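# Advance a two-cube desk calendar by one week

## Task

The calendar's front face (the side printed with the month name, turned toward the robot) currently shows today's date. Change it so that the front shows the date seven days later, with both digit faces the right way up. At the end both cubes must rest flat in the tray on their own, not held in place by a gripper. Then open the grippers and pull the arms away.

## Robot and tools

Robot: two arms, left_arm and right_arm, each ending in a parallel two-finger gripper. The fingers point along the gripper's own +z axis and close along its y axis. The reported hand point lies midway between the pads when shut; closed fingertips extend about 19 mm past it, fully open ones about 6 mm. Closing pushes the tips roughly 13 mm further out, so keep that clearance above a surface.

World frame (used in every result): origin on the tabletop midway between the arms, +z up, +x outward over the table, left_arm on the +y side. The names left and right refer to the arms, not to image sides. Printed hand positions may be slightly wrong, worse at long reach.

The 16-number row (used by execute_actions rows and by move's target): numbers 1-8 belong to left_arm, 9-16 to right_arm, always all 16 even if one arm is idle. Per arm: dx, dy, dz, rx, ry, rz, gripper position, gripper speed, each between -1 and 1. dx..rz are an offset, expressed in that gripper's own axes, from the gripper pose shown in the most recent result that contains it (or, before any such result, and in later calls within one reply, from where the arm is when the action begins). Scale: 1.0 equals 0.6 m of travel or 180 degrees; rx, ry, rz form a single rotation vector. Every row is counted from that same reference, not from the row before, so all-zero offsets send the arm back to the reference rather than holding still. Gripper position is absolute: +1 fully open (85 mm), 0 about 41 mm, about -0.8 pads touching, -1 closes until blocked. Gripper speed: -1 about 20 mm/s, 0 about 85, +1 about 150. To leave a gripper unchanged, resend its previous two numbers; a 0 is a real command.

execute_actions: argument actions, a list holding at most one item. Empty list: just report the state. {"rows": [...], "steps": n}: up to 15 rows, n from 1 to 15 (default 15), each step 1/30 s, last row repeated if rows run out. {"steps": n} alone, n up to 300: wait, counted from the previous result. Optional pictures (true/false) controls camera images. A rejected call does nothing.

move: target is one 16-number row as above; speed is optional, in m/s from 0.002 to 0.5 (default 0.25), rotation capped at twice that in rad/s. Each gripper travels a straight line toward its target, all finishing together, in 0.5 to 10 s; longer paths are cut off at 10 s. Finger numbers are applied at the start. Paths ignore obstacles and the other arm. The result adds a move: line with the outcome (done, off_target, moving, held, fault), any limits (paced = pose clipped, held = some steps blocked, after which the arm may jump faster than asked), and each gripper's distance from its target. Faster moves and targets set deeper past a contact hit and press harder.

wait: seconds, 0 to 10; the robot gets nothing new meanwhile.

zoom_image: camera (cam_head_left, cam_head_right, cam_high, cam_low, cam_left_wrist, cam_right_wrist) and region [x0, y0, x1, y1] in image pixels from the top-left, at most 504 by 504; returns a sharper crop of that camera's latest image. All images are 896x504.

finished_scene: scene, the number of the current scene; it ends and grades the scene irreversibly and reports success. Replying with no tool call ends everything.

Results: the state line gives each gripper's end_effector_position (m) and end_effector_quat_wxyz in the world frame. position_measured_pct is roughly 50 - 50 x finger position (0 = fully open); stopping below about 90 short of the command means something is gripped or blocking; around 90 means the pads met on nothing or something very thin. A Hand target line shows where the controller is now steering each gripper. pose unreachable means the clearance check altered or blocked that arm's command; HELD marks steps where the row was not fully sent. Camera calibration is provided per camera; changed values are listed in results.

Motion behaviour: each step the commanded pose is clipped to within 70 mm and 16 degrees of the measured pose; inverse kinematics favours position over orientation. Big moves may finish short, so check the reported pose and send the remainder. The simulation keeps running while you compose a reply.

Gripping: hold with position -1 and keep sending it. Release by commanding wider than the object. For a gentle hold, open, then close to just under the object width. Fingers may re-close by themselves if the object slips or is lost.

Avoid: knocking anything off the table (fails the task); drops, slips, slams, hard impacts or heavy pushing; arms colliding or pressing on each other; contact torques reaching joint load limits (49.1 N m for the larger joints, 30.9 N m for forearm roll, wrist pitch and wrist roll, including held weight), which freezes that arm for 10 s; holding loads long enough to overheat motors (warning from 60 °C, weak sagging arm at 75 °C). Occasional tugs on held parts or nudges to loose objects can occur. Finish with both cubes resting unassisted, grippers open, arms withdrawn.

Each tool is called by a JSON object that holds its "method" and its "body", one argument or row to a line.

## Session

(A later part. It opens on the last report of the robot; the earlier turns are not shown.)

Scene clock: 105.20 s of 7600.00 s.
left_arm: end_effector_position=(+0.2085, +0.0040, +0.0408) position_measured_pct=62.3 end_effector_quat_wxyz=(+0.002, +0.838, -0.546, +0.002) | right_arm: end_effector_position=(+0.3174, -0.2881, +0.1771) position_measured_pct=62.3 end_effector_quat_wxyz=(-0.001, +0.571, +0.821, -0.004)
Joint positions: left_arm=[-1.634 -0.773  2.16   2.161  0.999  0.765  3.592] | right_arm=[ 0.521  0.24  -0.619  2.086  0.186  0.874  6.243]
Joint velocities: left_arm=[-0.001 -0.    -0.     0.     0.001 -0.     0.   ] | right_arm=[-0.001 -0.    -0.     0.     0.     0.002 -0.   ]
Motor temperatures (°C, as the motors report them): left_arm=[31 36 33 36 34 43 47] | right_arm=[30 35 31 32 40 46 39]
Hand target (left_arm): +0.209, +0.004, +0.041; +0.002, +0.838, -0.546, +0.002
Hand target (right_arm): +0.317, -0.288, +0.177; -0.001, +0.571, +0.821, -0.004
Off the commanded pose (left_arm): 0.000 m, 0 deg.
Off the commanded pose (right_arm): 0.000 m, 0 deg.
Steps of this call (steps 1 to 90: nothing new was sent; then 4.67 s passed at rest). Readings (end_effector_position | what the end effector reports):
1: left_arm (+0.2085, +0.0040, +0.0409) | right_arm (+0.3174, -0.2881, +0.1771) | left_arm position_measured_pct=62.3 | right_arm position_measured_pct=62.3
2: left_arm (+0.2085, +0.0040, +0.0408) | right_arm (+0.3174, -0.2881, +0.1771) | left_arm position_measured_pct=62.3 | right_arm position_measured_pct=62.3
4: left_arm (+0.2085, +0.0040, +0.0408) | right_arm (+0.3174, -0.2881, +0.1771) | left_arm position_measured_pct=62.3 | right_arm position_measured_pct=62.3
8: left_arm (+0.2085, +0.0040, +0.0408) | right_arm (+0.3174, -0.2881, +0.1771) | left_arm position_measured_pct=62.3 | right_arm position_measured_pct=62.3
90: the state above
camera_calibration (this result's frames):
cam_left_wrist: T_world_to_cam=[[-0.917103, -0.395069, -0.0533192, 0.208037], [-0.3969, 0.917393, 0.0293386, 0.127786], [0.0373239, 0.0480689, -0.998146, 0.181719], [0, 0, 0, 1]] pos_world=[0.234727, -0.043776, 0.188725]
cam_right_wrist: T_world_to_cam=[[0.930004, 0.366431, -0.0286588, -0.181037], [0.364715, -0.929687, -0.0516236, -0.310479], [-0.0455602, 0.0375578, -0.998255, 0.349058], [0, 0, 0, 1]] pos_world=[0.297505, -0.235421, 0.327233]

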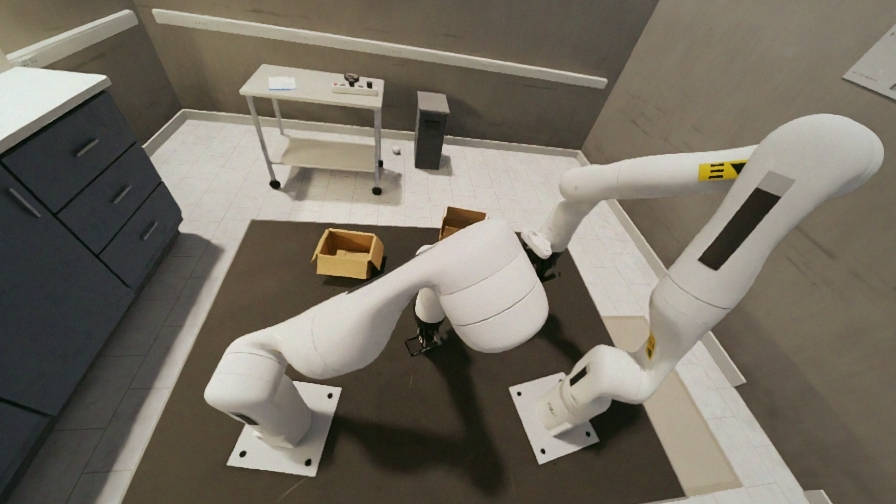

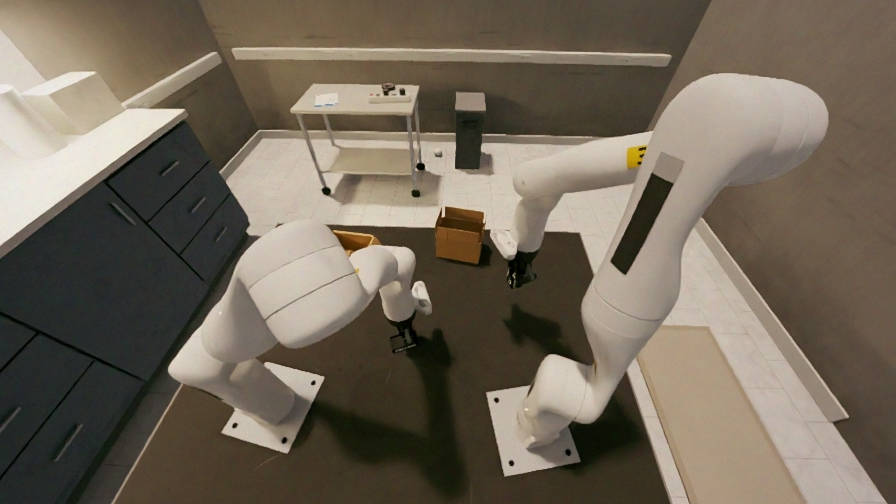

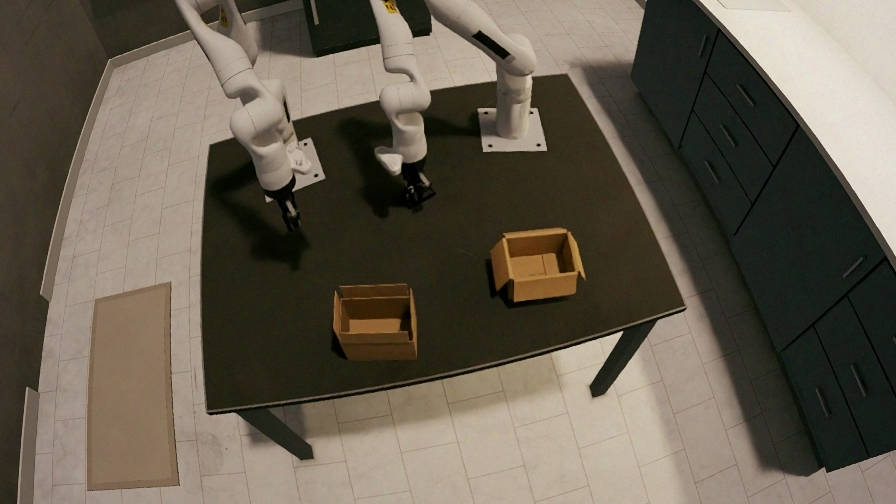

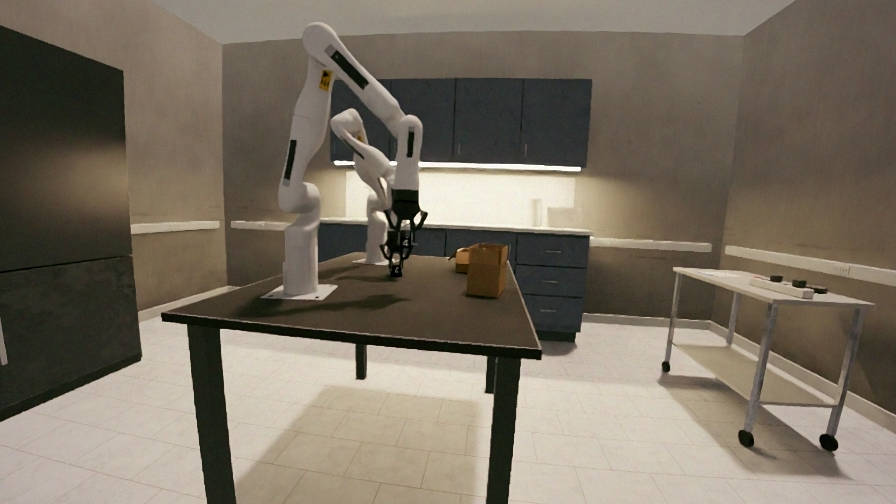

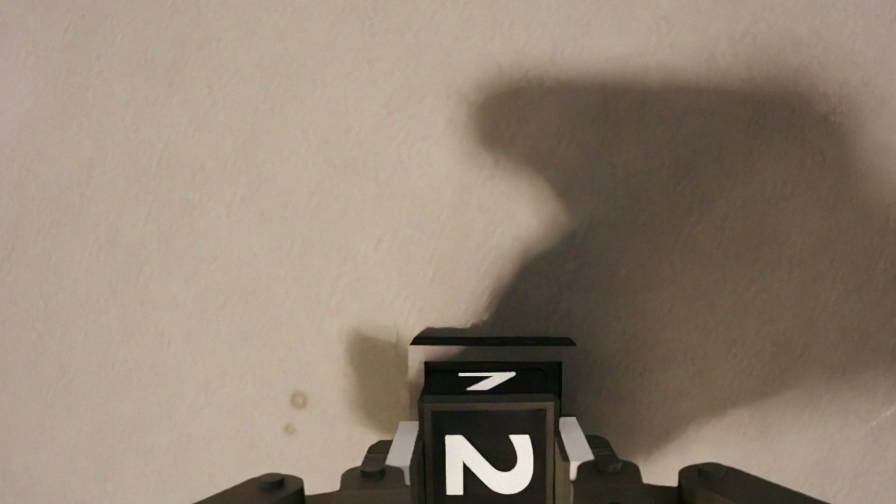

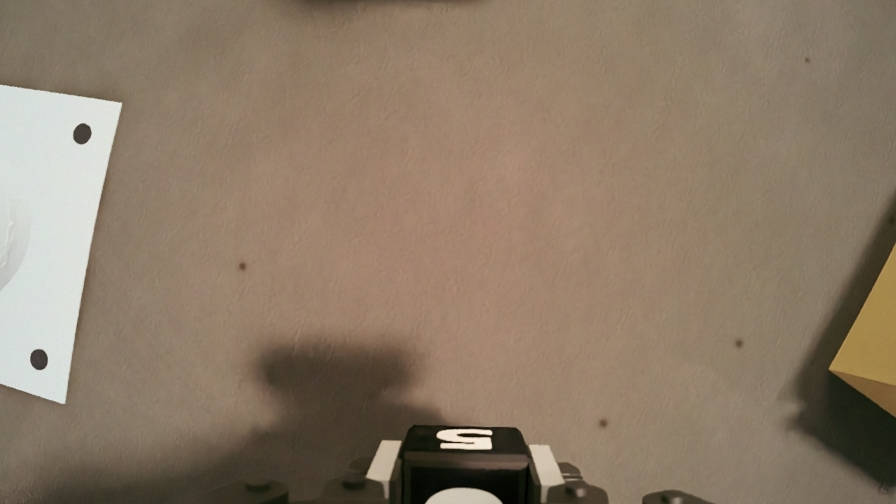

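{"method": "move", "body": {
  "target": [0.006,0,0.002,0,0,0,-1,0,0,0,0,0,0,0,-1,0],
  "speed": 0.01
}}

{"method": "execute_actions", "body": {
  "actions": [
    {"rows":[[0,0,0,0,0,0,0.2,-0.5,0,0,0,0,0,0,-1,0]],"steps":15}
  ]
}}

Scene clock: 108.03 s of 7600.00 s.
left_arm: end_effector_position=(+0.2099, +0.0007, +0.0397) position_measured_pct=62.3 end_effector_quat_wxyz=(+0.002, +0.838, -0.546, +0.002) | right_arm: end_effector_position=(+0.3174, -0.2881, +0.1771) position_measured_pct=62.3 end_effector_quat_wxyz=(-0.001, +0.571, +0.821, -0.004)
Joint positions: left_arm=[-1.636 -0.78   2.163  2.151  1.     0.769  3.597] | right_arm=[ 0.521  0.24  -0.619  2.086  0.186  0.874  6.243]
Joint velocities: left_arm=[ 0.001  0.001  0.001 -0.001 -0.002 -0.     0.   ] | right_arm=[-0.    -0.     0.    -0.    -0.    -0.002 -0.   ]
Motor temperatures (°C, as the motors report them): left_arm=[31 36 33 36 34 43 47] | right_arm=[30 35 31 32 40 46 39]
Hand target (left_arm): +0.210, +0.001, +0.040; +0.002, +0.838, -0.546, +0.002
Hand target (right_arm): +0.317, -0.288, +0.177; -0.001, +0.571, +0.821, -0.004
Off the commanded pose (left_arm): 0.000 m, 0 deg.
Off the commanded pose (right_arm): 0.000 m, 0 deg.
move: done
camera_calibration (this result's frames):
cam_left_wrist: T_world_to_cam=[[-0.917114, -0.395058, -0.0532105, 0.207964], [-0.396881, 0.917403, 0.029278, 0.131411], [0.037249, 0.0479695, -0.998154, 0.180719], [0, 0, 0, 1]] pos_world=[0.236149, -0.0470685, 0.187604]
cam_right_wrist: T_world_to_cam=[[0.930004, 0.36643, -0.0286564, -0.181039], [0.364715, -0.929687, -0.0516239, -0.310479], [-0.0455581, 0.037559, -0.998255, 0.349058], [0, 0, 0, 1]] pos_world=[0.297506, -0.23542, 0.327233]

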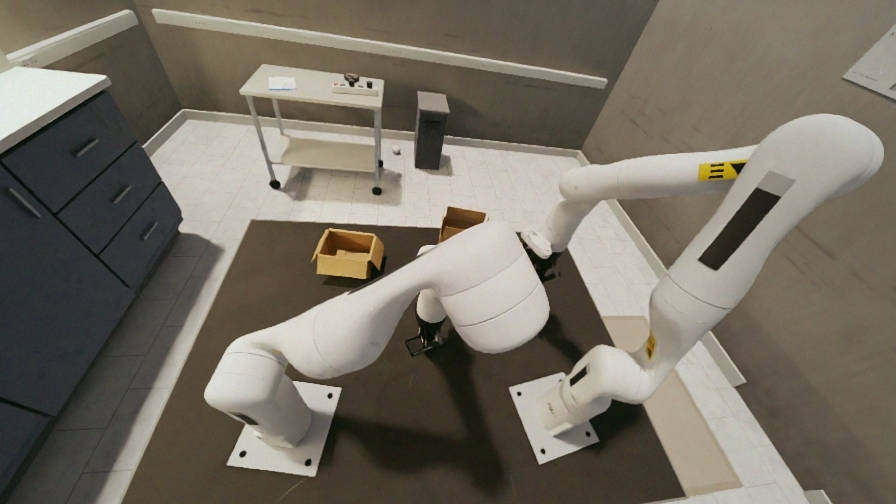

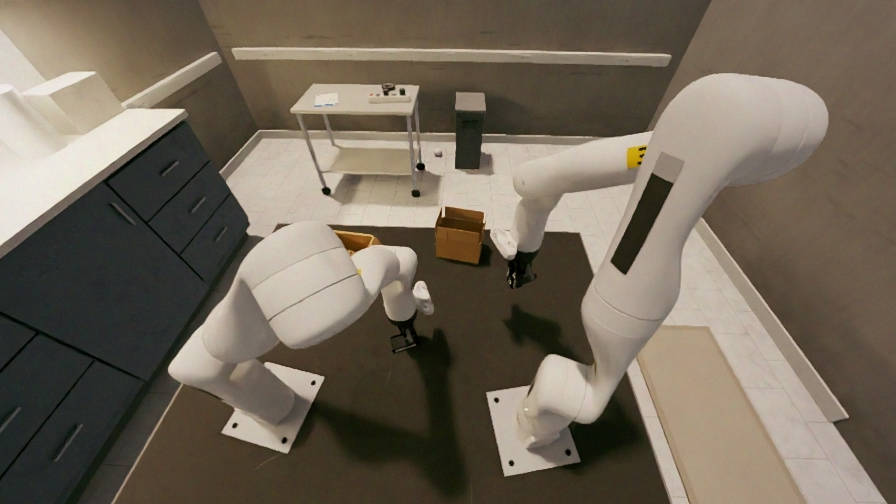

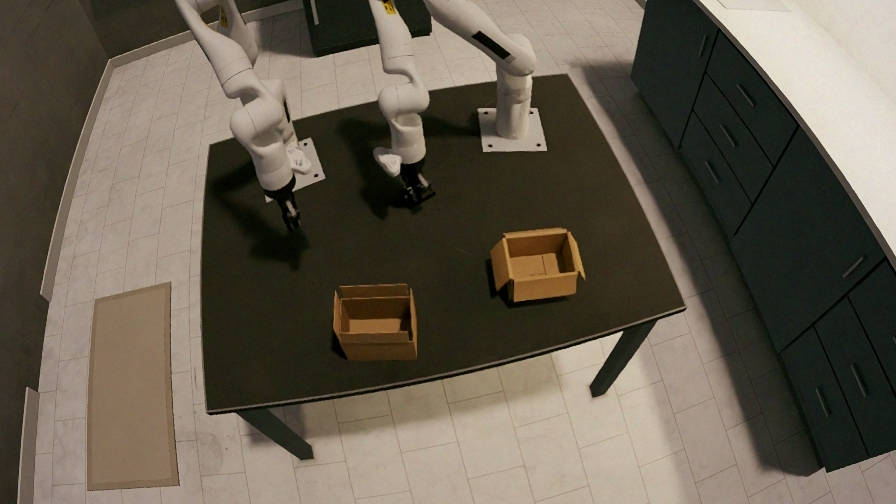

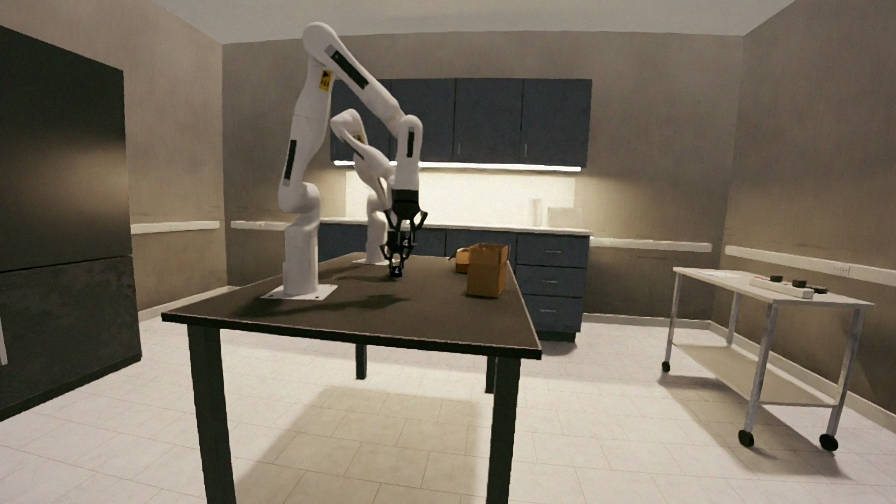

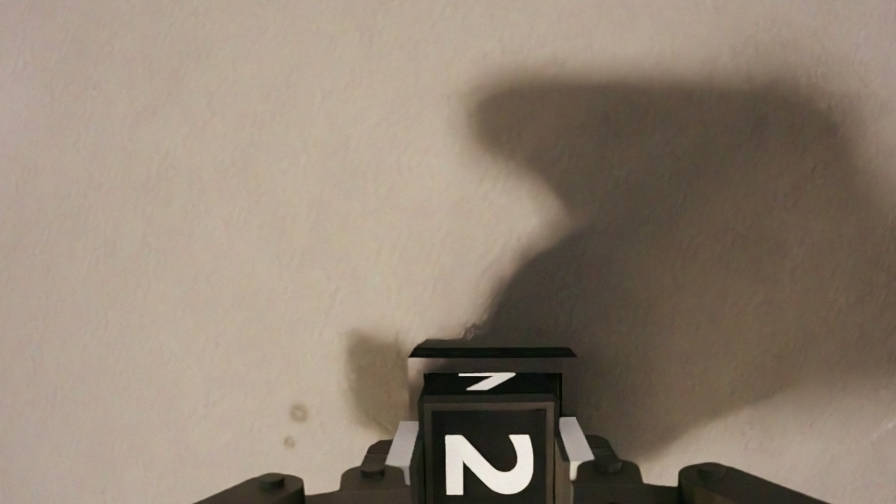

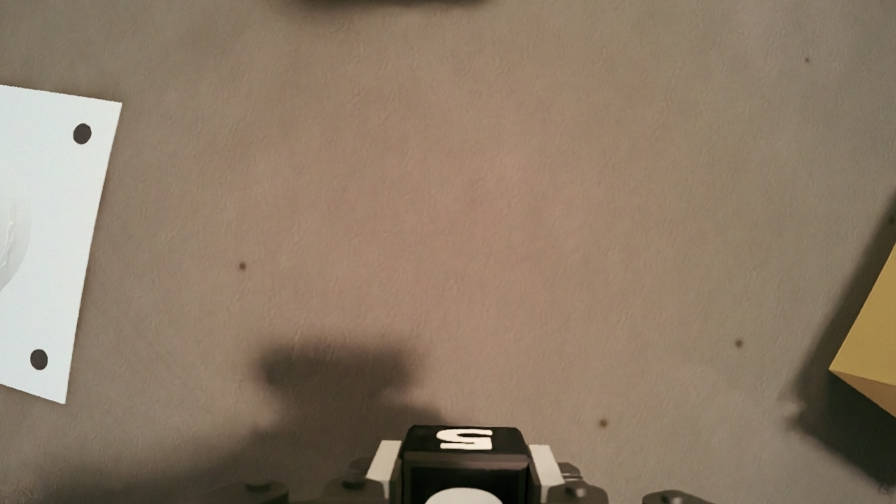

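Scene clock: 108.53 s of 7600.00 s.
left_arm: end_effector_position=(+0.2099, +0.0007, +0.0397) position_measured_pct=40.9 end_effector_quat_wxyz=(+0.002, +0.838, -0.546, +0.002) | right_arm: end_effector_position=(+0.3174, -0.2881, +0.1771) position_measured_pct=62.3 end_effector_quat_wxyz=(-0.001, +0.571, +0.821, -0.004)
Joint positions: left_arm=[-1.636 -0.78   2.163  2.151  1.     0.769  3.597] | right_arm=[ 0.521  0.24  -0.619  2.086  0.186  0.874  6.243]
Joint velocities: left_arm=[-0.    -0.    -0.     0.001  0.    -0.    -0.002] | right_arm=[-0. -0. -0. -0. -0.  0. -0.]
Motor temperatures (°C, as the motors report them): left_arm=[31 36 33 36 34 43 47] | right_arm=[30 35 31 32 40 46 39]
Hand target (left_arm): +0.210, +0.001, +0.040; +0.002, +0.838, -0.546, +0.002
Hand target (right_arm): +0.317, -0.288, +0.177; -0.001, +0.571, +0.821, -0.004
Off the commanded pose (left_arm): 0.000 m, 0 deg.
Off the commanded pose (right_arm): 0.000 m, 0 deg.
Steps of this call (steps 1 to 15: all 15 steps of this action). Readings (end_effector_position | what the end effector reports):
1: left_arm (+0.2099, +0.0007, +0.0397) | right_arm (+0.3174, -0.2881, +0.1771) | left_arm position_measured_pct=62.3 | right_arm position_measured_pct=62.3
2: left_arm (+0.2099, +0.0007, +0.0397) | right_arm (+0.3174, -0.2881, +0.1771) | left_arm position_measured_pct=62.3 | right_arm position_measured_pct=62.3
4: left_arm (+0.2099, +0.0007, +0.0397) | right_arm (+0.3174, -0.2881, +0.1771) | left_arm position_measured_pct=59.1 | right_arm position_measured_pct=62.3
8: left_arm (+0.2099, +0.0006, +0.0397) | right_arm (+0.3174, -0.2881, +0.1771) | left_arm position_measured_pct=52.4 | right_arm position_measured_pct=62.3
15: the state above
camera_calibration (this result's frames):
cam_left_wrist: T_world_to_cam=[[-0.917114, -0.395057, -0.053212, 0.207965], [-0.39688, 0.917404, 0.0292674, 0.131416], [0.0372546, 0.0479604, -0.998154, 0.180721], [0, 0, 0, 1]] pos_world=[0.236151, -0.0470707, 0.187607]
cam_right_wrist: T_world_to_cam=[[0.930004, 0.36643, -0.0286539, -0.181041], [0.364715, -0.929687, -0.0516243, -0.310479], [-0.0455559, 0.0375603, -0.998255, 0.349058], [0, 0, 0, 1]] pos_world=[0.297507, -0.23542, 0.327233]

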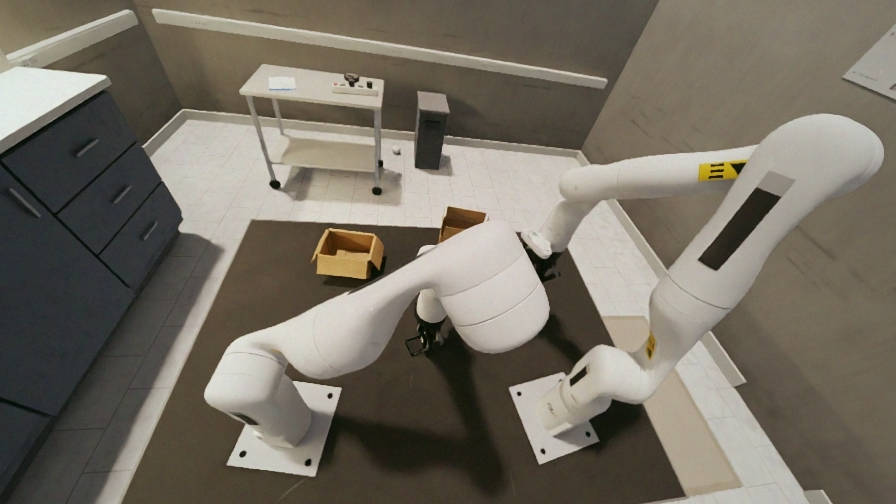

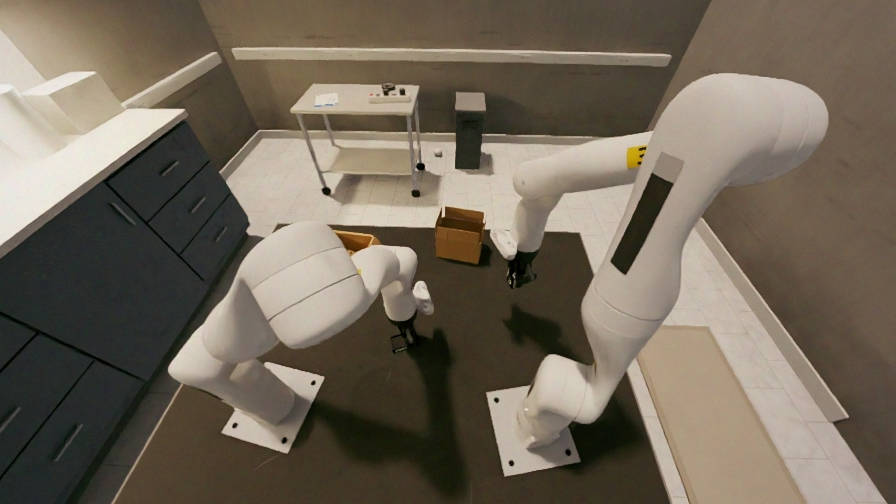

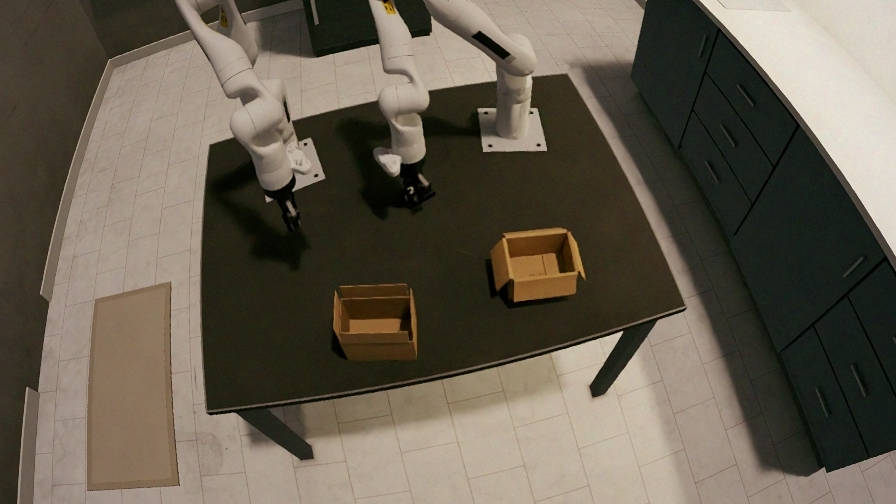

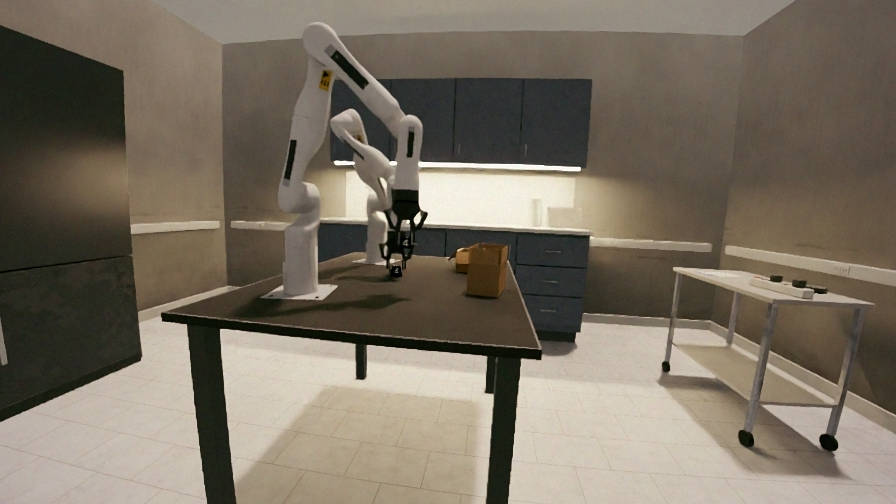

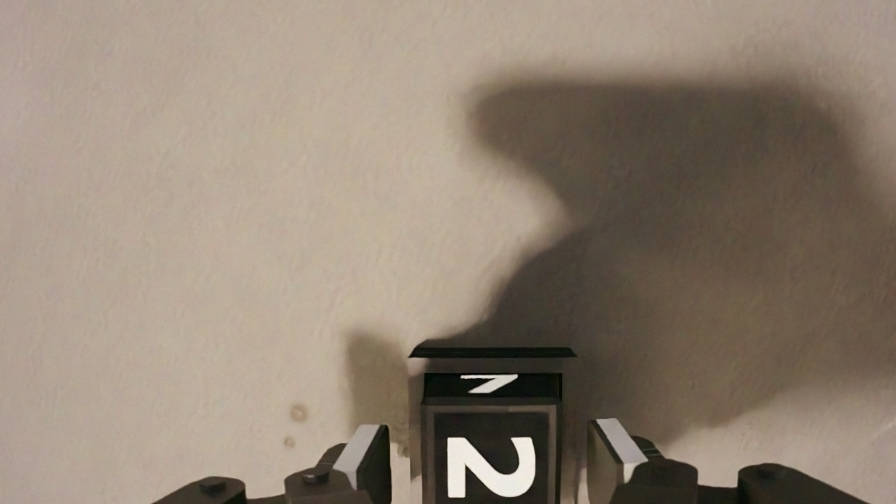

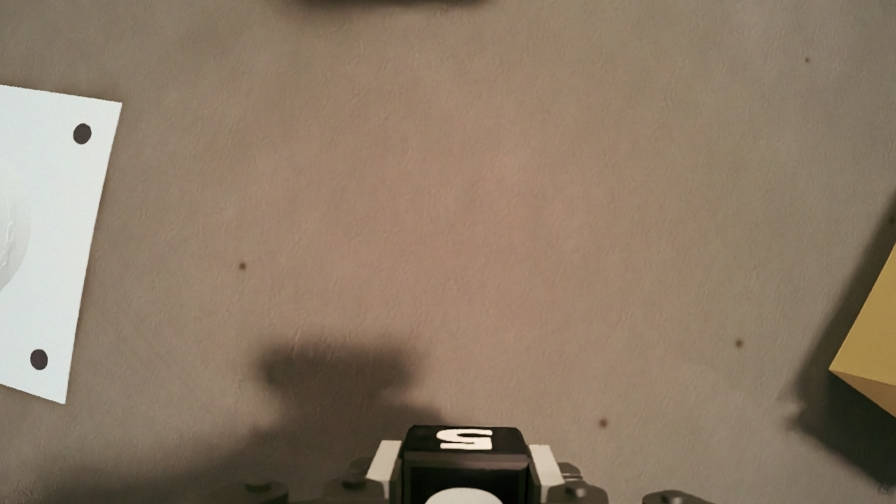

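{"method": "move", "body": {
  "target": [0.03,0,-0.2,0,0,0,0.2,-0.5,0,0,0,0,0,0,-1,0],
  "speed": 0.2
}}

Scene clock: 110.80 s of 7600.00 s.
left_arm: end_effector_position=(+0.2169, -0.0150, +0.1598) position_measured_pct=40.1 end_effector_quat_wxyz=(+0.001, +0.838, -0.546, +0.001) | right_arm: end_effector_position=(+0.3174, -0.2881, +0.1771) position_measured_pct=62.3 end_effector_quat_wxyz=(-0.001, +0.571, +0.821, -0.004)
Joint positions: left_arm=[-1.465 -0.591  1.917  1.971  0.653  1.048  3.896] | right_arm=[ 0.521  0.24  -0.619  2.086  0.186  0.874  6.243]
Joint velocities: left_arm=[ 0.004  0.002 -0.    -0.001  0.002 -0.     0.001] | right_arm=[ 0. -0. -0. -0.  0. -0. -0.]
Motor temperatures (°C, as the motors report them): left_arm=[31 36 33 36 34 43 47] | right_arm=[30 35 31 32 40 46 39]
Hand target (left_arm): +0.217, -0.015, +0.160; +0.002, +0.838, -0.546, +0.001
Hand target (right_arm): +0.317, -0.288, +0.177; -0.001, +0.571, +0.821, -0.004
Off the commanded pose (left_arm): 0.000 m, 0 deg.
Off the commanded pose (right_arm): 0.000 m, 0 deg.
move: done
camera_calibration (this result's frames):
cam_left_wrist: T_world_to_cam=[[-0.916942, -0.395428, -0.0534213, 0.214581], [-0.397293, 0.917197, 0.0301273, 0.144965], [0.0370848, 0.0488489, -0.998117, 0.301071], [0, 0, 0, 1]] pos_world=[0.243187, -0.0628175, 0.307601]
cam_right_wrist: T_world_to_cam=[[0.930004, 0.36643, -0.0286515, -0.181043], [0.364715, -0.929687, -0.0516247, -0.310479], [-0.0455538, 0.0375616, -0.998255, 0.349058], [0, 0, 0, 1]] pos_world=[0.297508, -0.23542, 0.327234]

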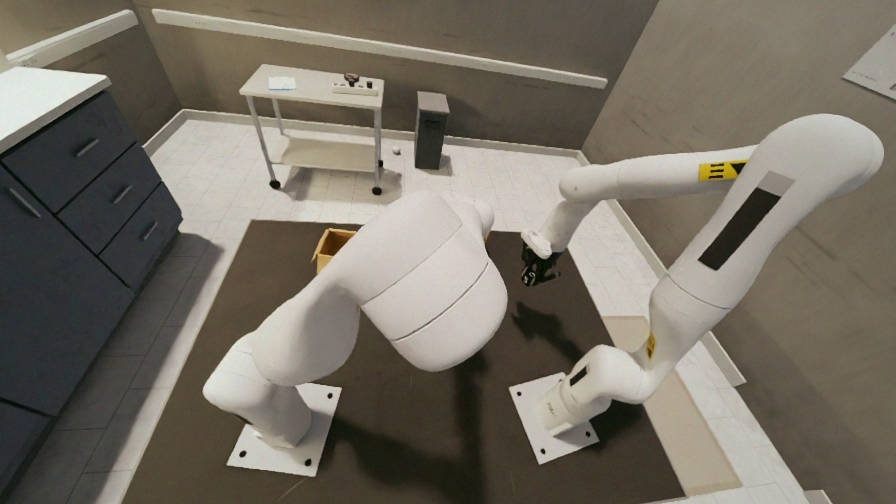

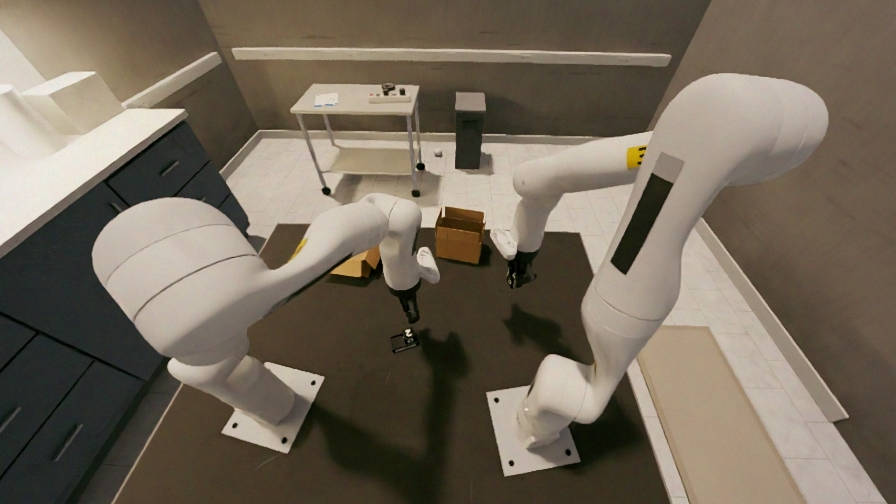

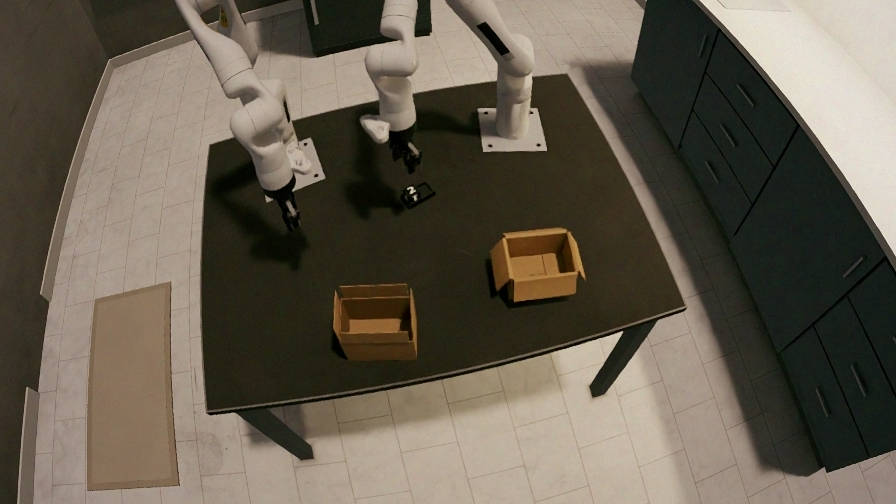

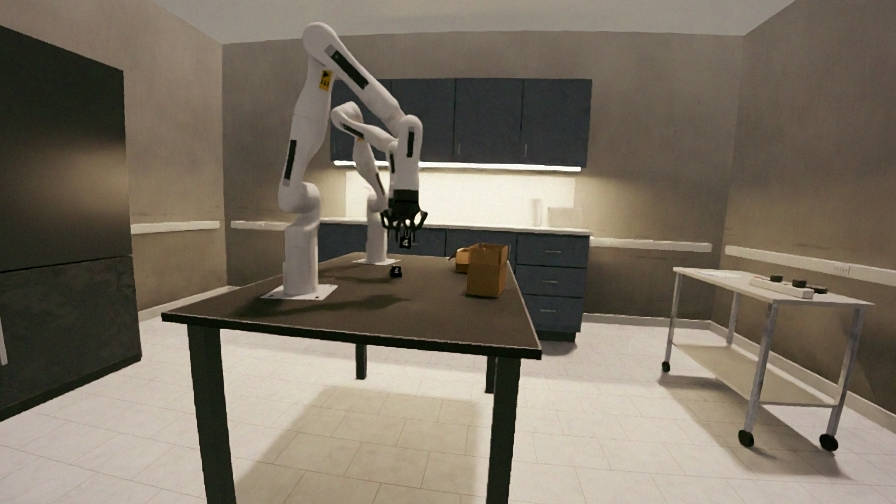

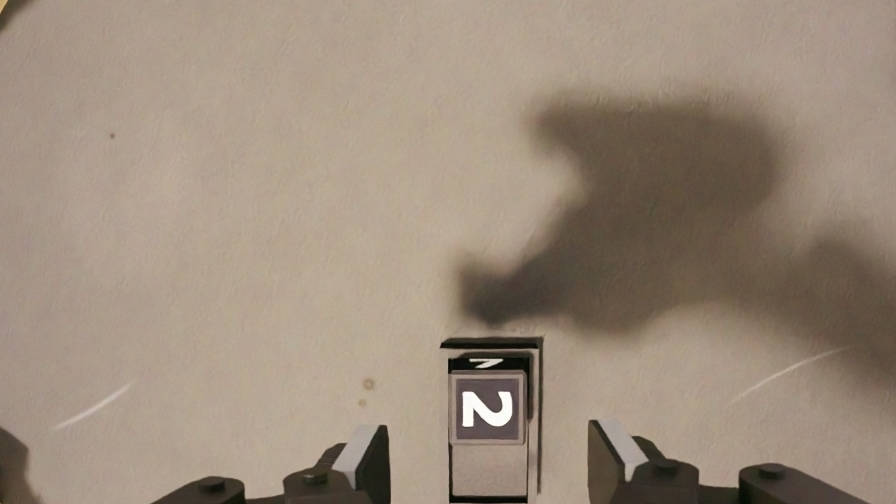

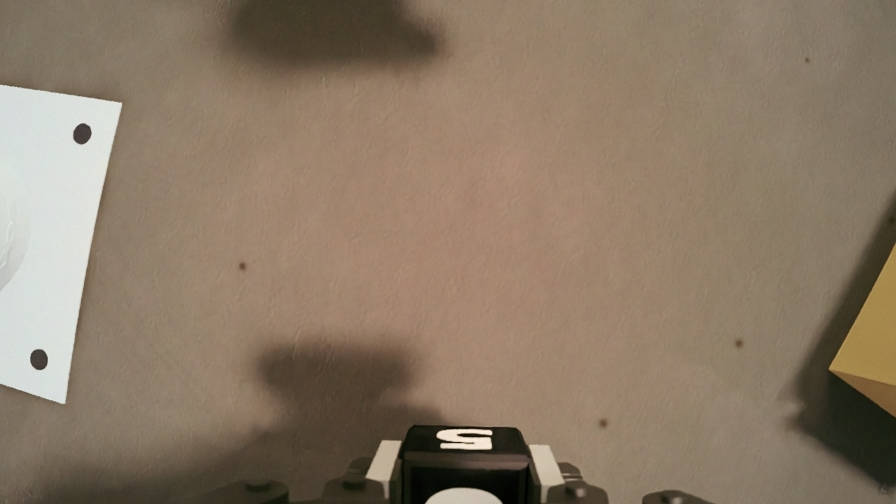

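{"method": "move", "body": {
  "target": [-0.458,-0.262,-0.15,0,0,0,0.2,-0.5,0,0,0,0,0,0,-1,0],
  "speed": 0.3
}}

{"method": "zoom_image", "body": {
  "camera": "cam_high",
  "region": [380,160,460,220]
}}

Scene clock: 114.23 s of 7600.00 s.
left_arm: end_effector_position=(+0.2507, +0.3001, +0.2484) position_measured_pct=40.1 end_effector_quat_wxyz=(+0.003, +0.838, -0.546, +0.002) | right_arm: end_effector_position=(+0.3174, -0.2881, +0.1771) position_measured_pct=62.3 end_effector_quat_wxyz=(-0.001, +0.571, +0.821, -0.004)
Joint positions: left_arm=[-1.234 -0.262  0.789  2.189  0.21   1.15   3.196] | right_arm=[ 0.521  0.24  -0.619  2.086  0.186  0.874  6.243]
Joint velocities: left_arm=[ 0.005 -0.015  0.004  0.001  0.004  0.001 -0.004] | right_arm=[ 0.001  0.     0.    -0.     0.    -0.    -0.   ]
Motor temperatures (°C, as the motors report them): left_arm=[31 36 33 36 34 43 47] | right_arm=[30 35 31 32 40 46 39]
Hand target (left_arm): +0.251, +0.300, +0.249; +0.002, +0.838, -0.546, +0.002
Hand target (right_arm): +0.317, -0.288, +0.177; -0.001, +0.571, +0.821, -0.004
Off the commanded pose (left_arm): 0.001 m, 0 deg.
Off the commanded pose (right_arm): 0.000 m, 0 deg.
move: done
camera_calibration (this result's frames):
cam_left_wrist: T_world_to_cam=[[-0.916449, -0.396792, -0.0517522, 0.374739], [-0.3985, 0.916741, 0.028003, -0.132261], [0.036332, 0.0462866, -0.998267, 0.373886], [0, 0, 0, 1]] pos_world=[0.277139, 0.252637, 0.396336]
cam_right_wrist: T_world_to_cam=[[0.930004, 0.36643, -0.028649, -0.181044], [0.364715, -0.929687, -0.051625, -0.310479], [-0.0455516, 0.0375628, -0.998256, 0.349058], [0, 0, 0, 1]] pos_world=[0.297508, -0.23542, 0.327234]

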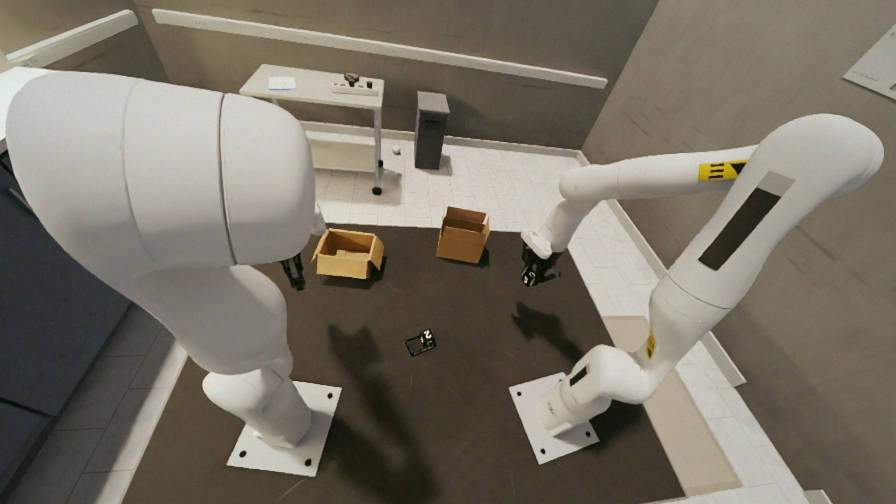

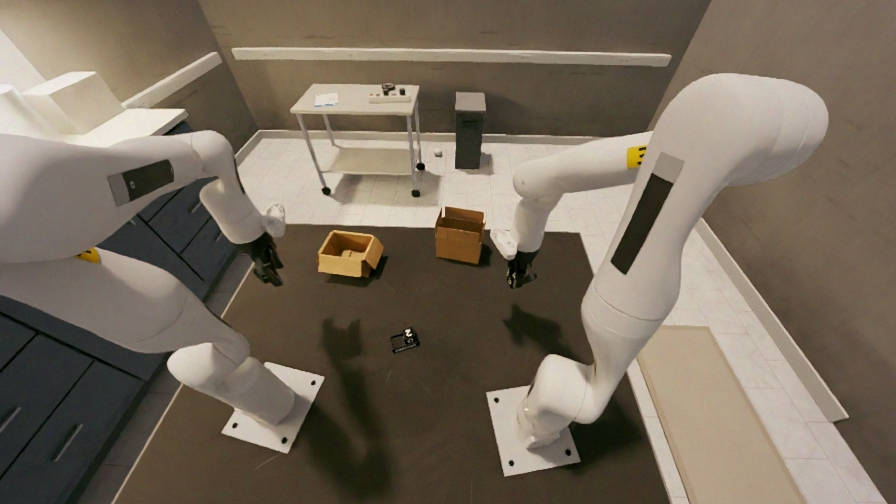

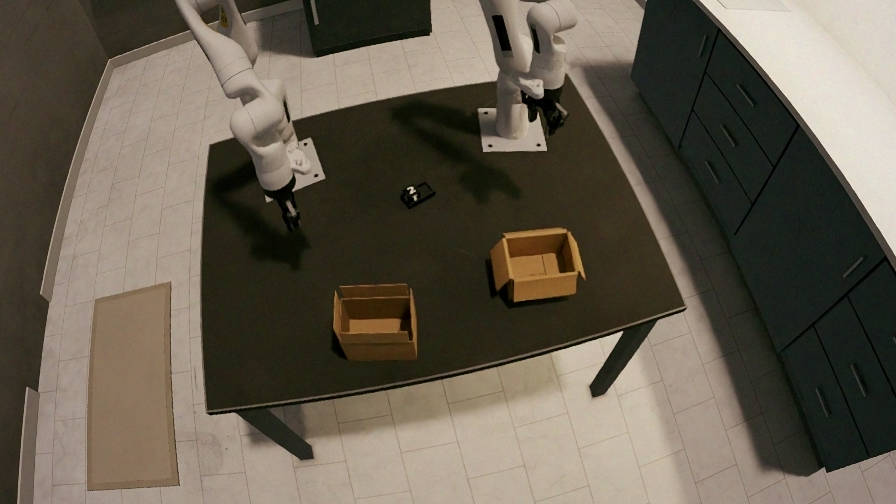

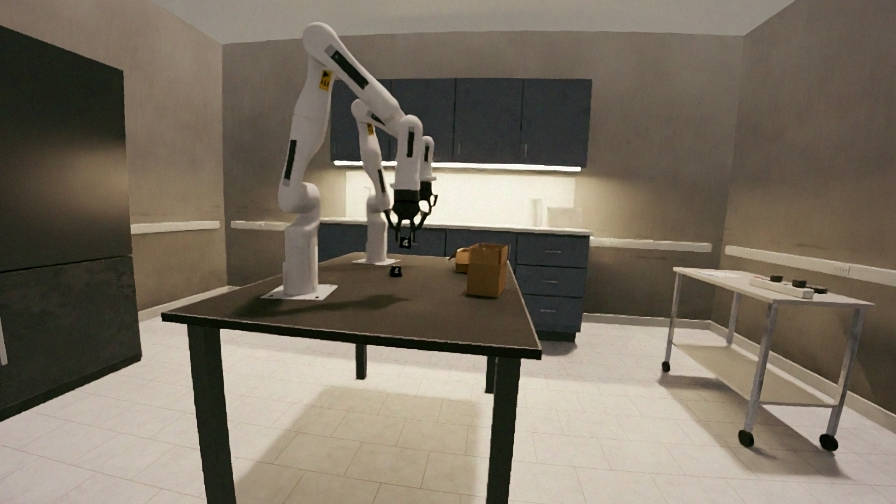

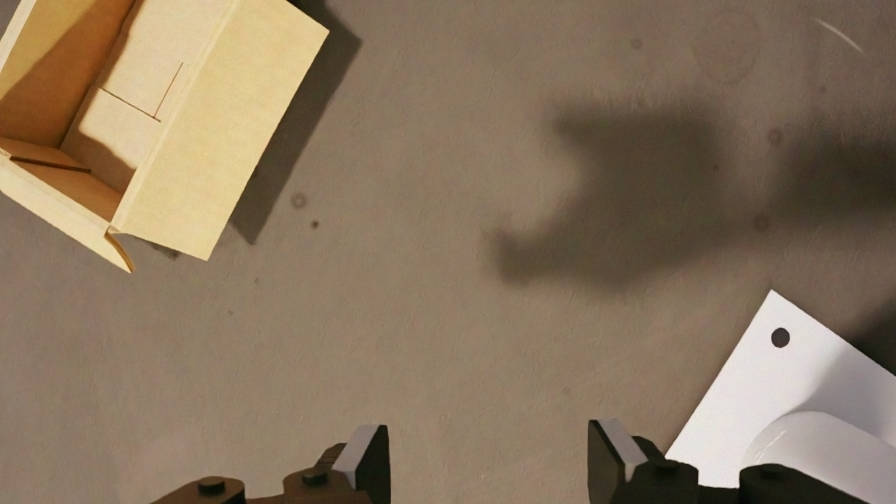

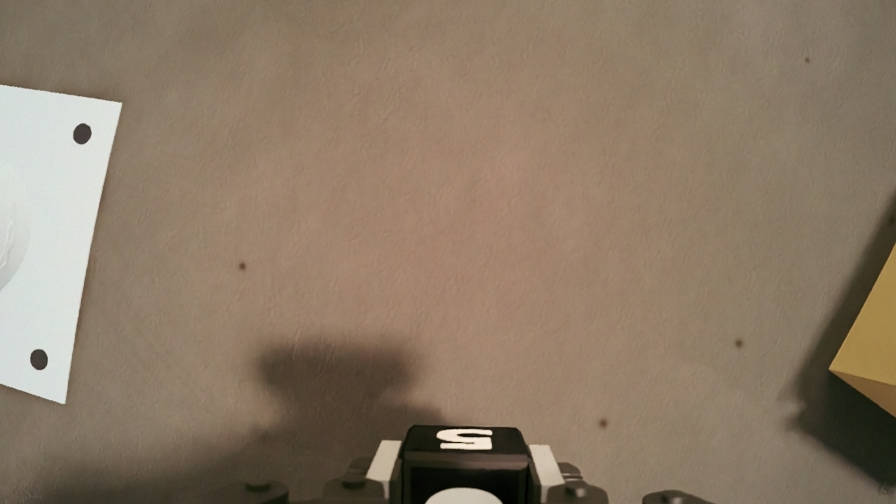

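Region (380, 160, 460, 220) of cam_high's 896x504 image, scaled by 6.300, with more detail than that image has; it fills the top 378 rows of this view, and the rest is white.

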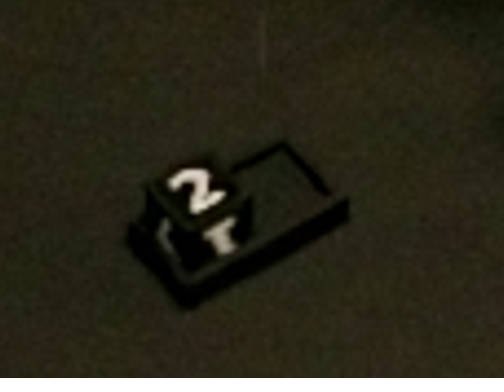

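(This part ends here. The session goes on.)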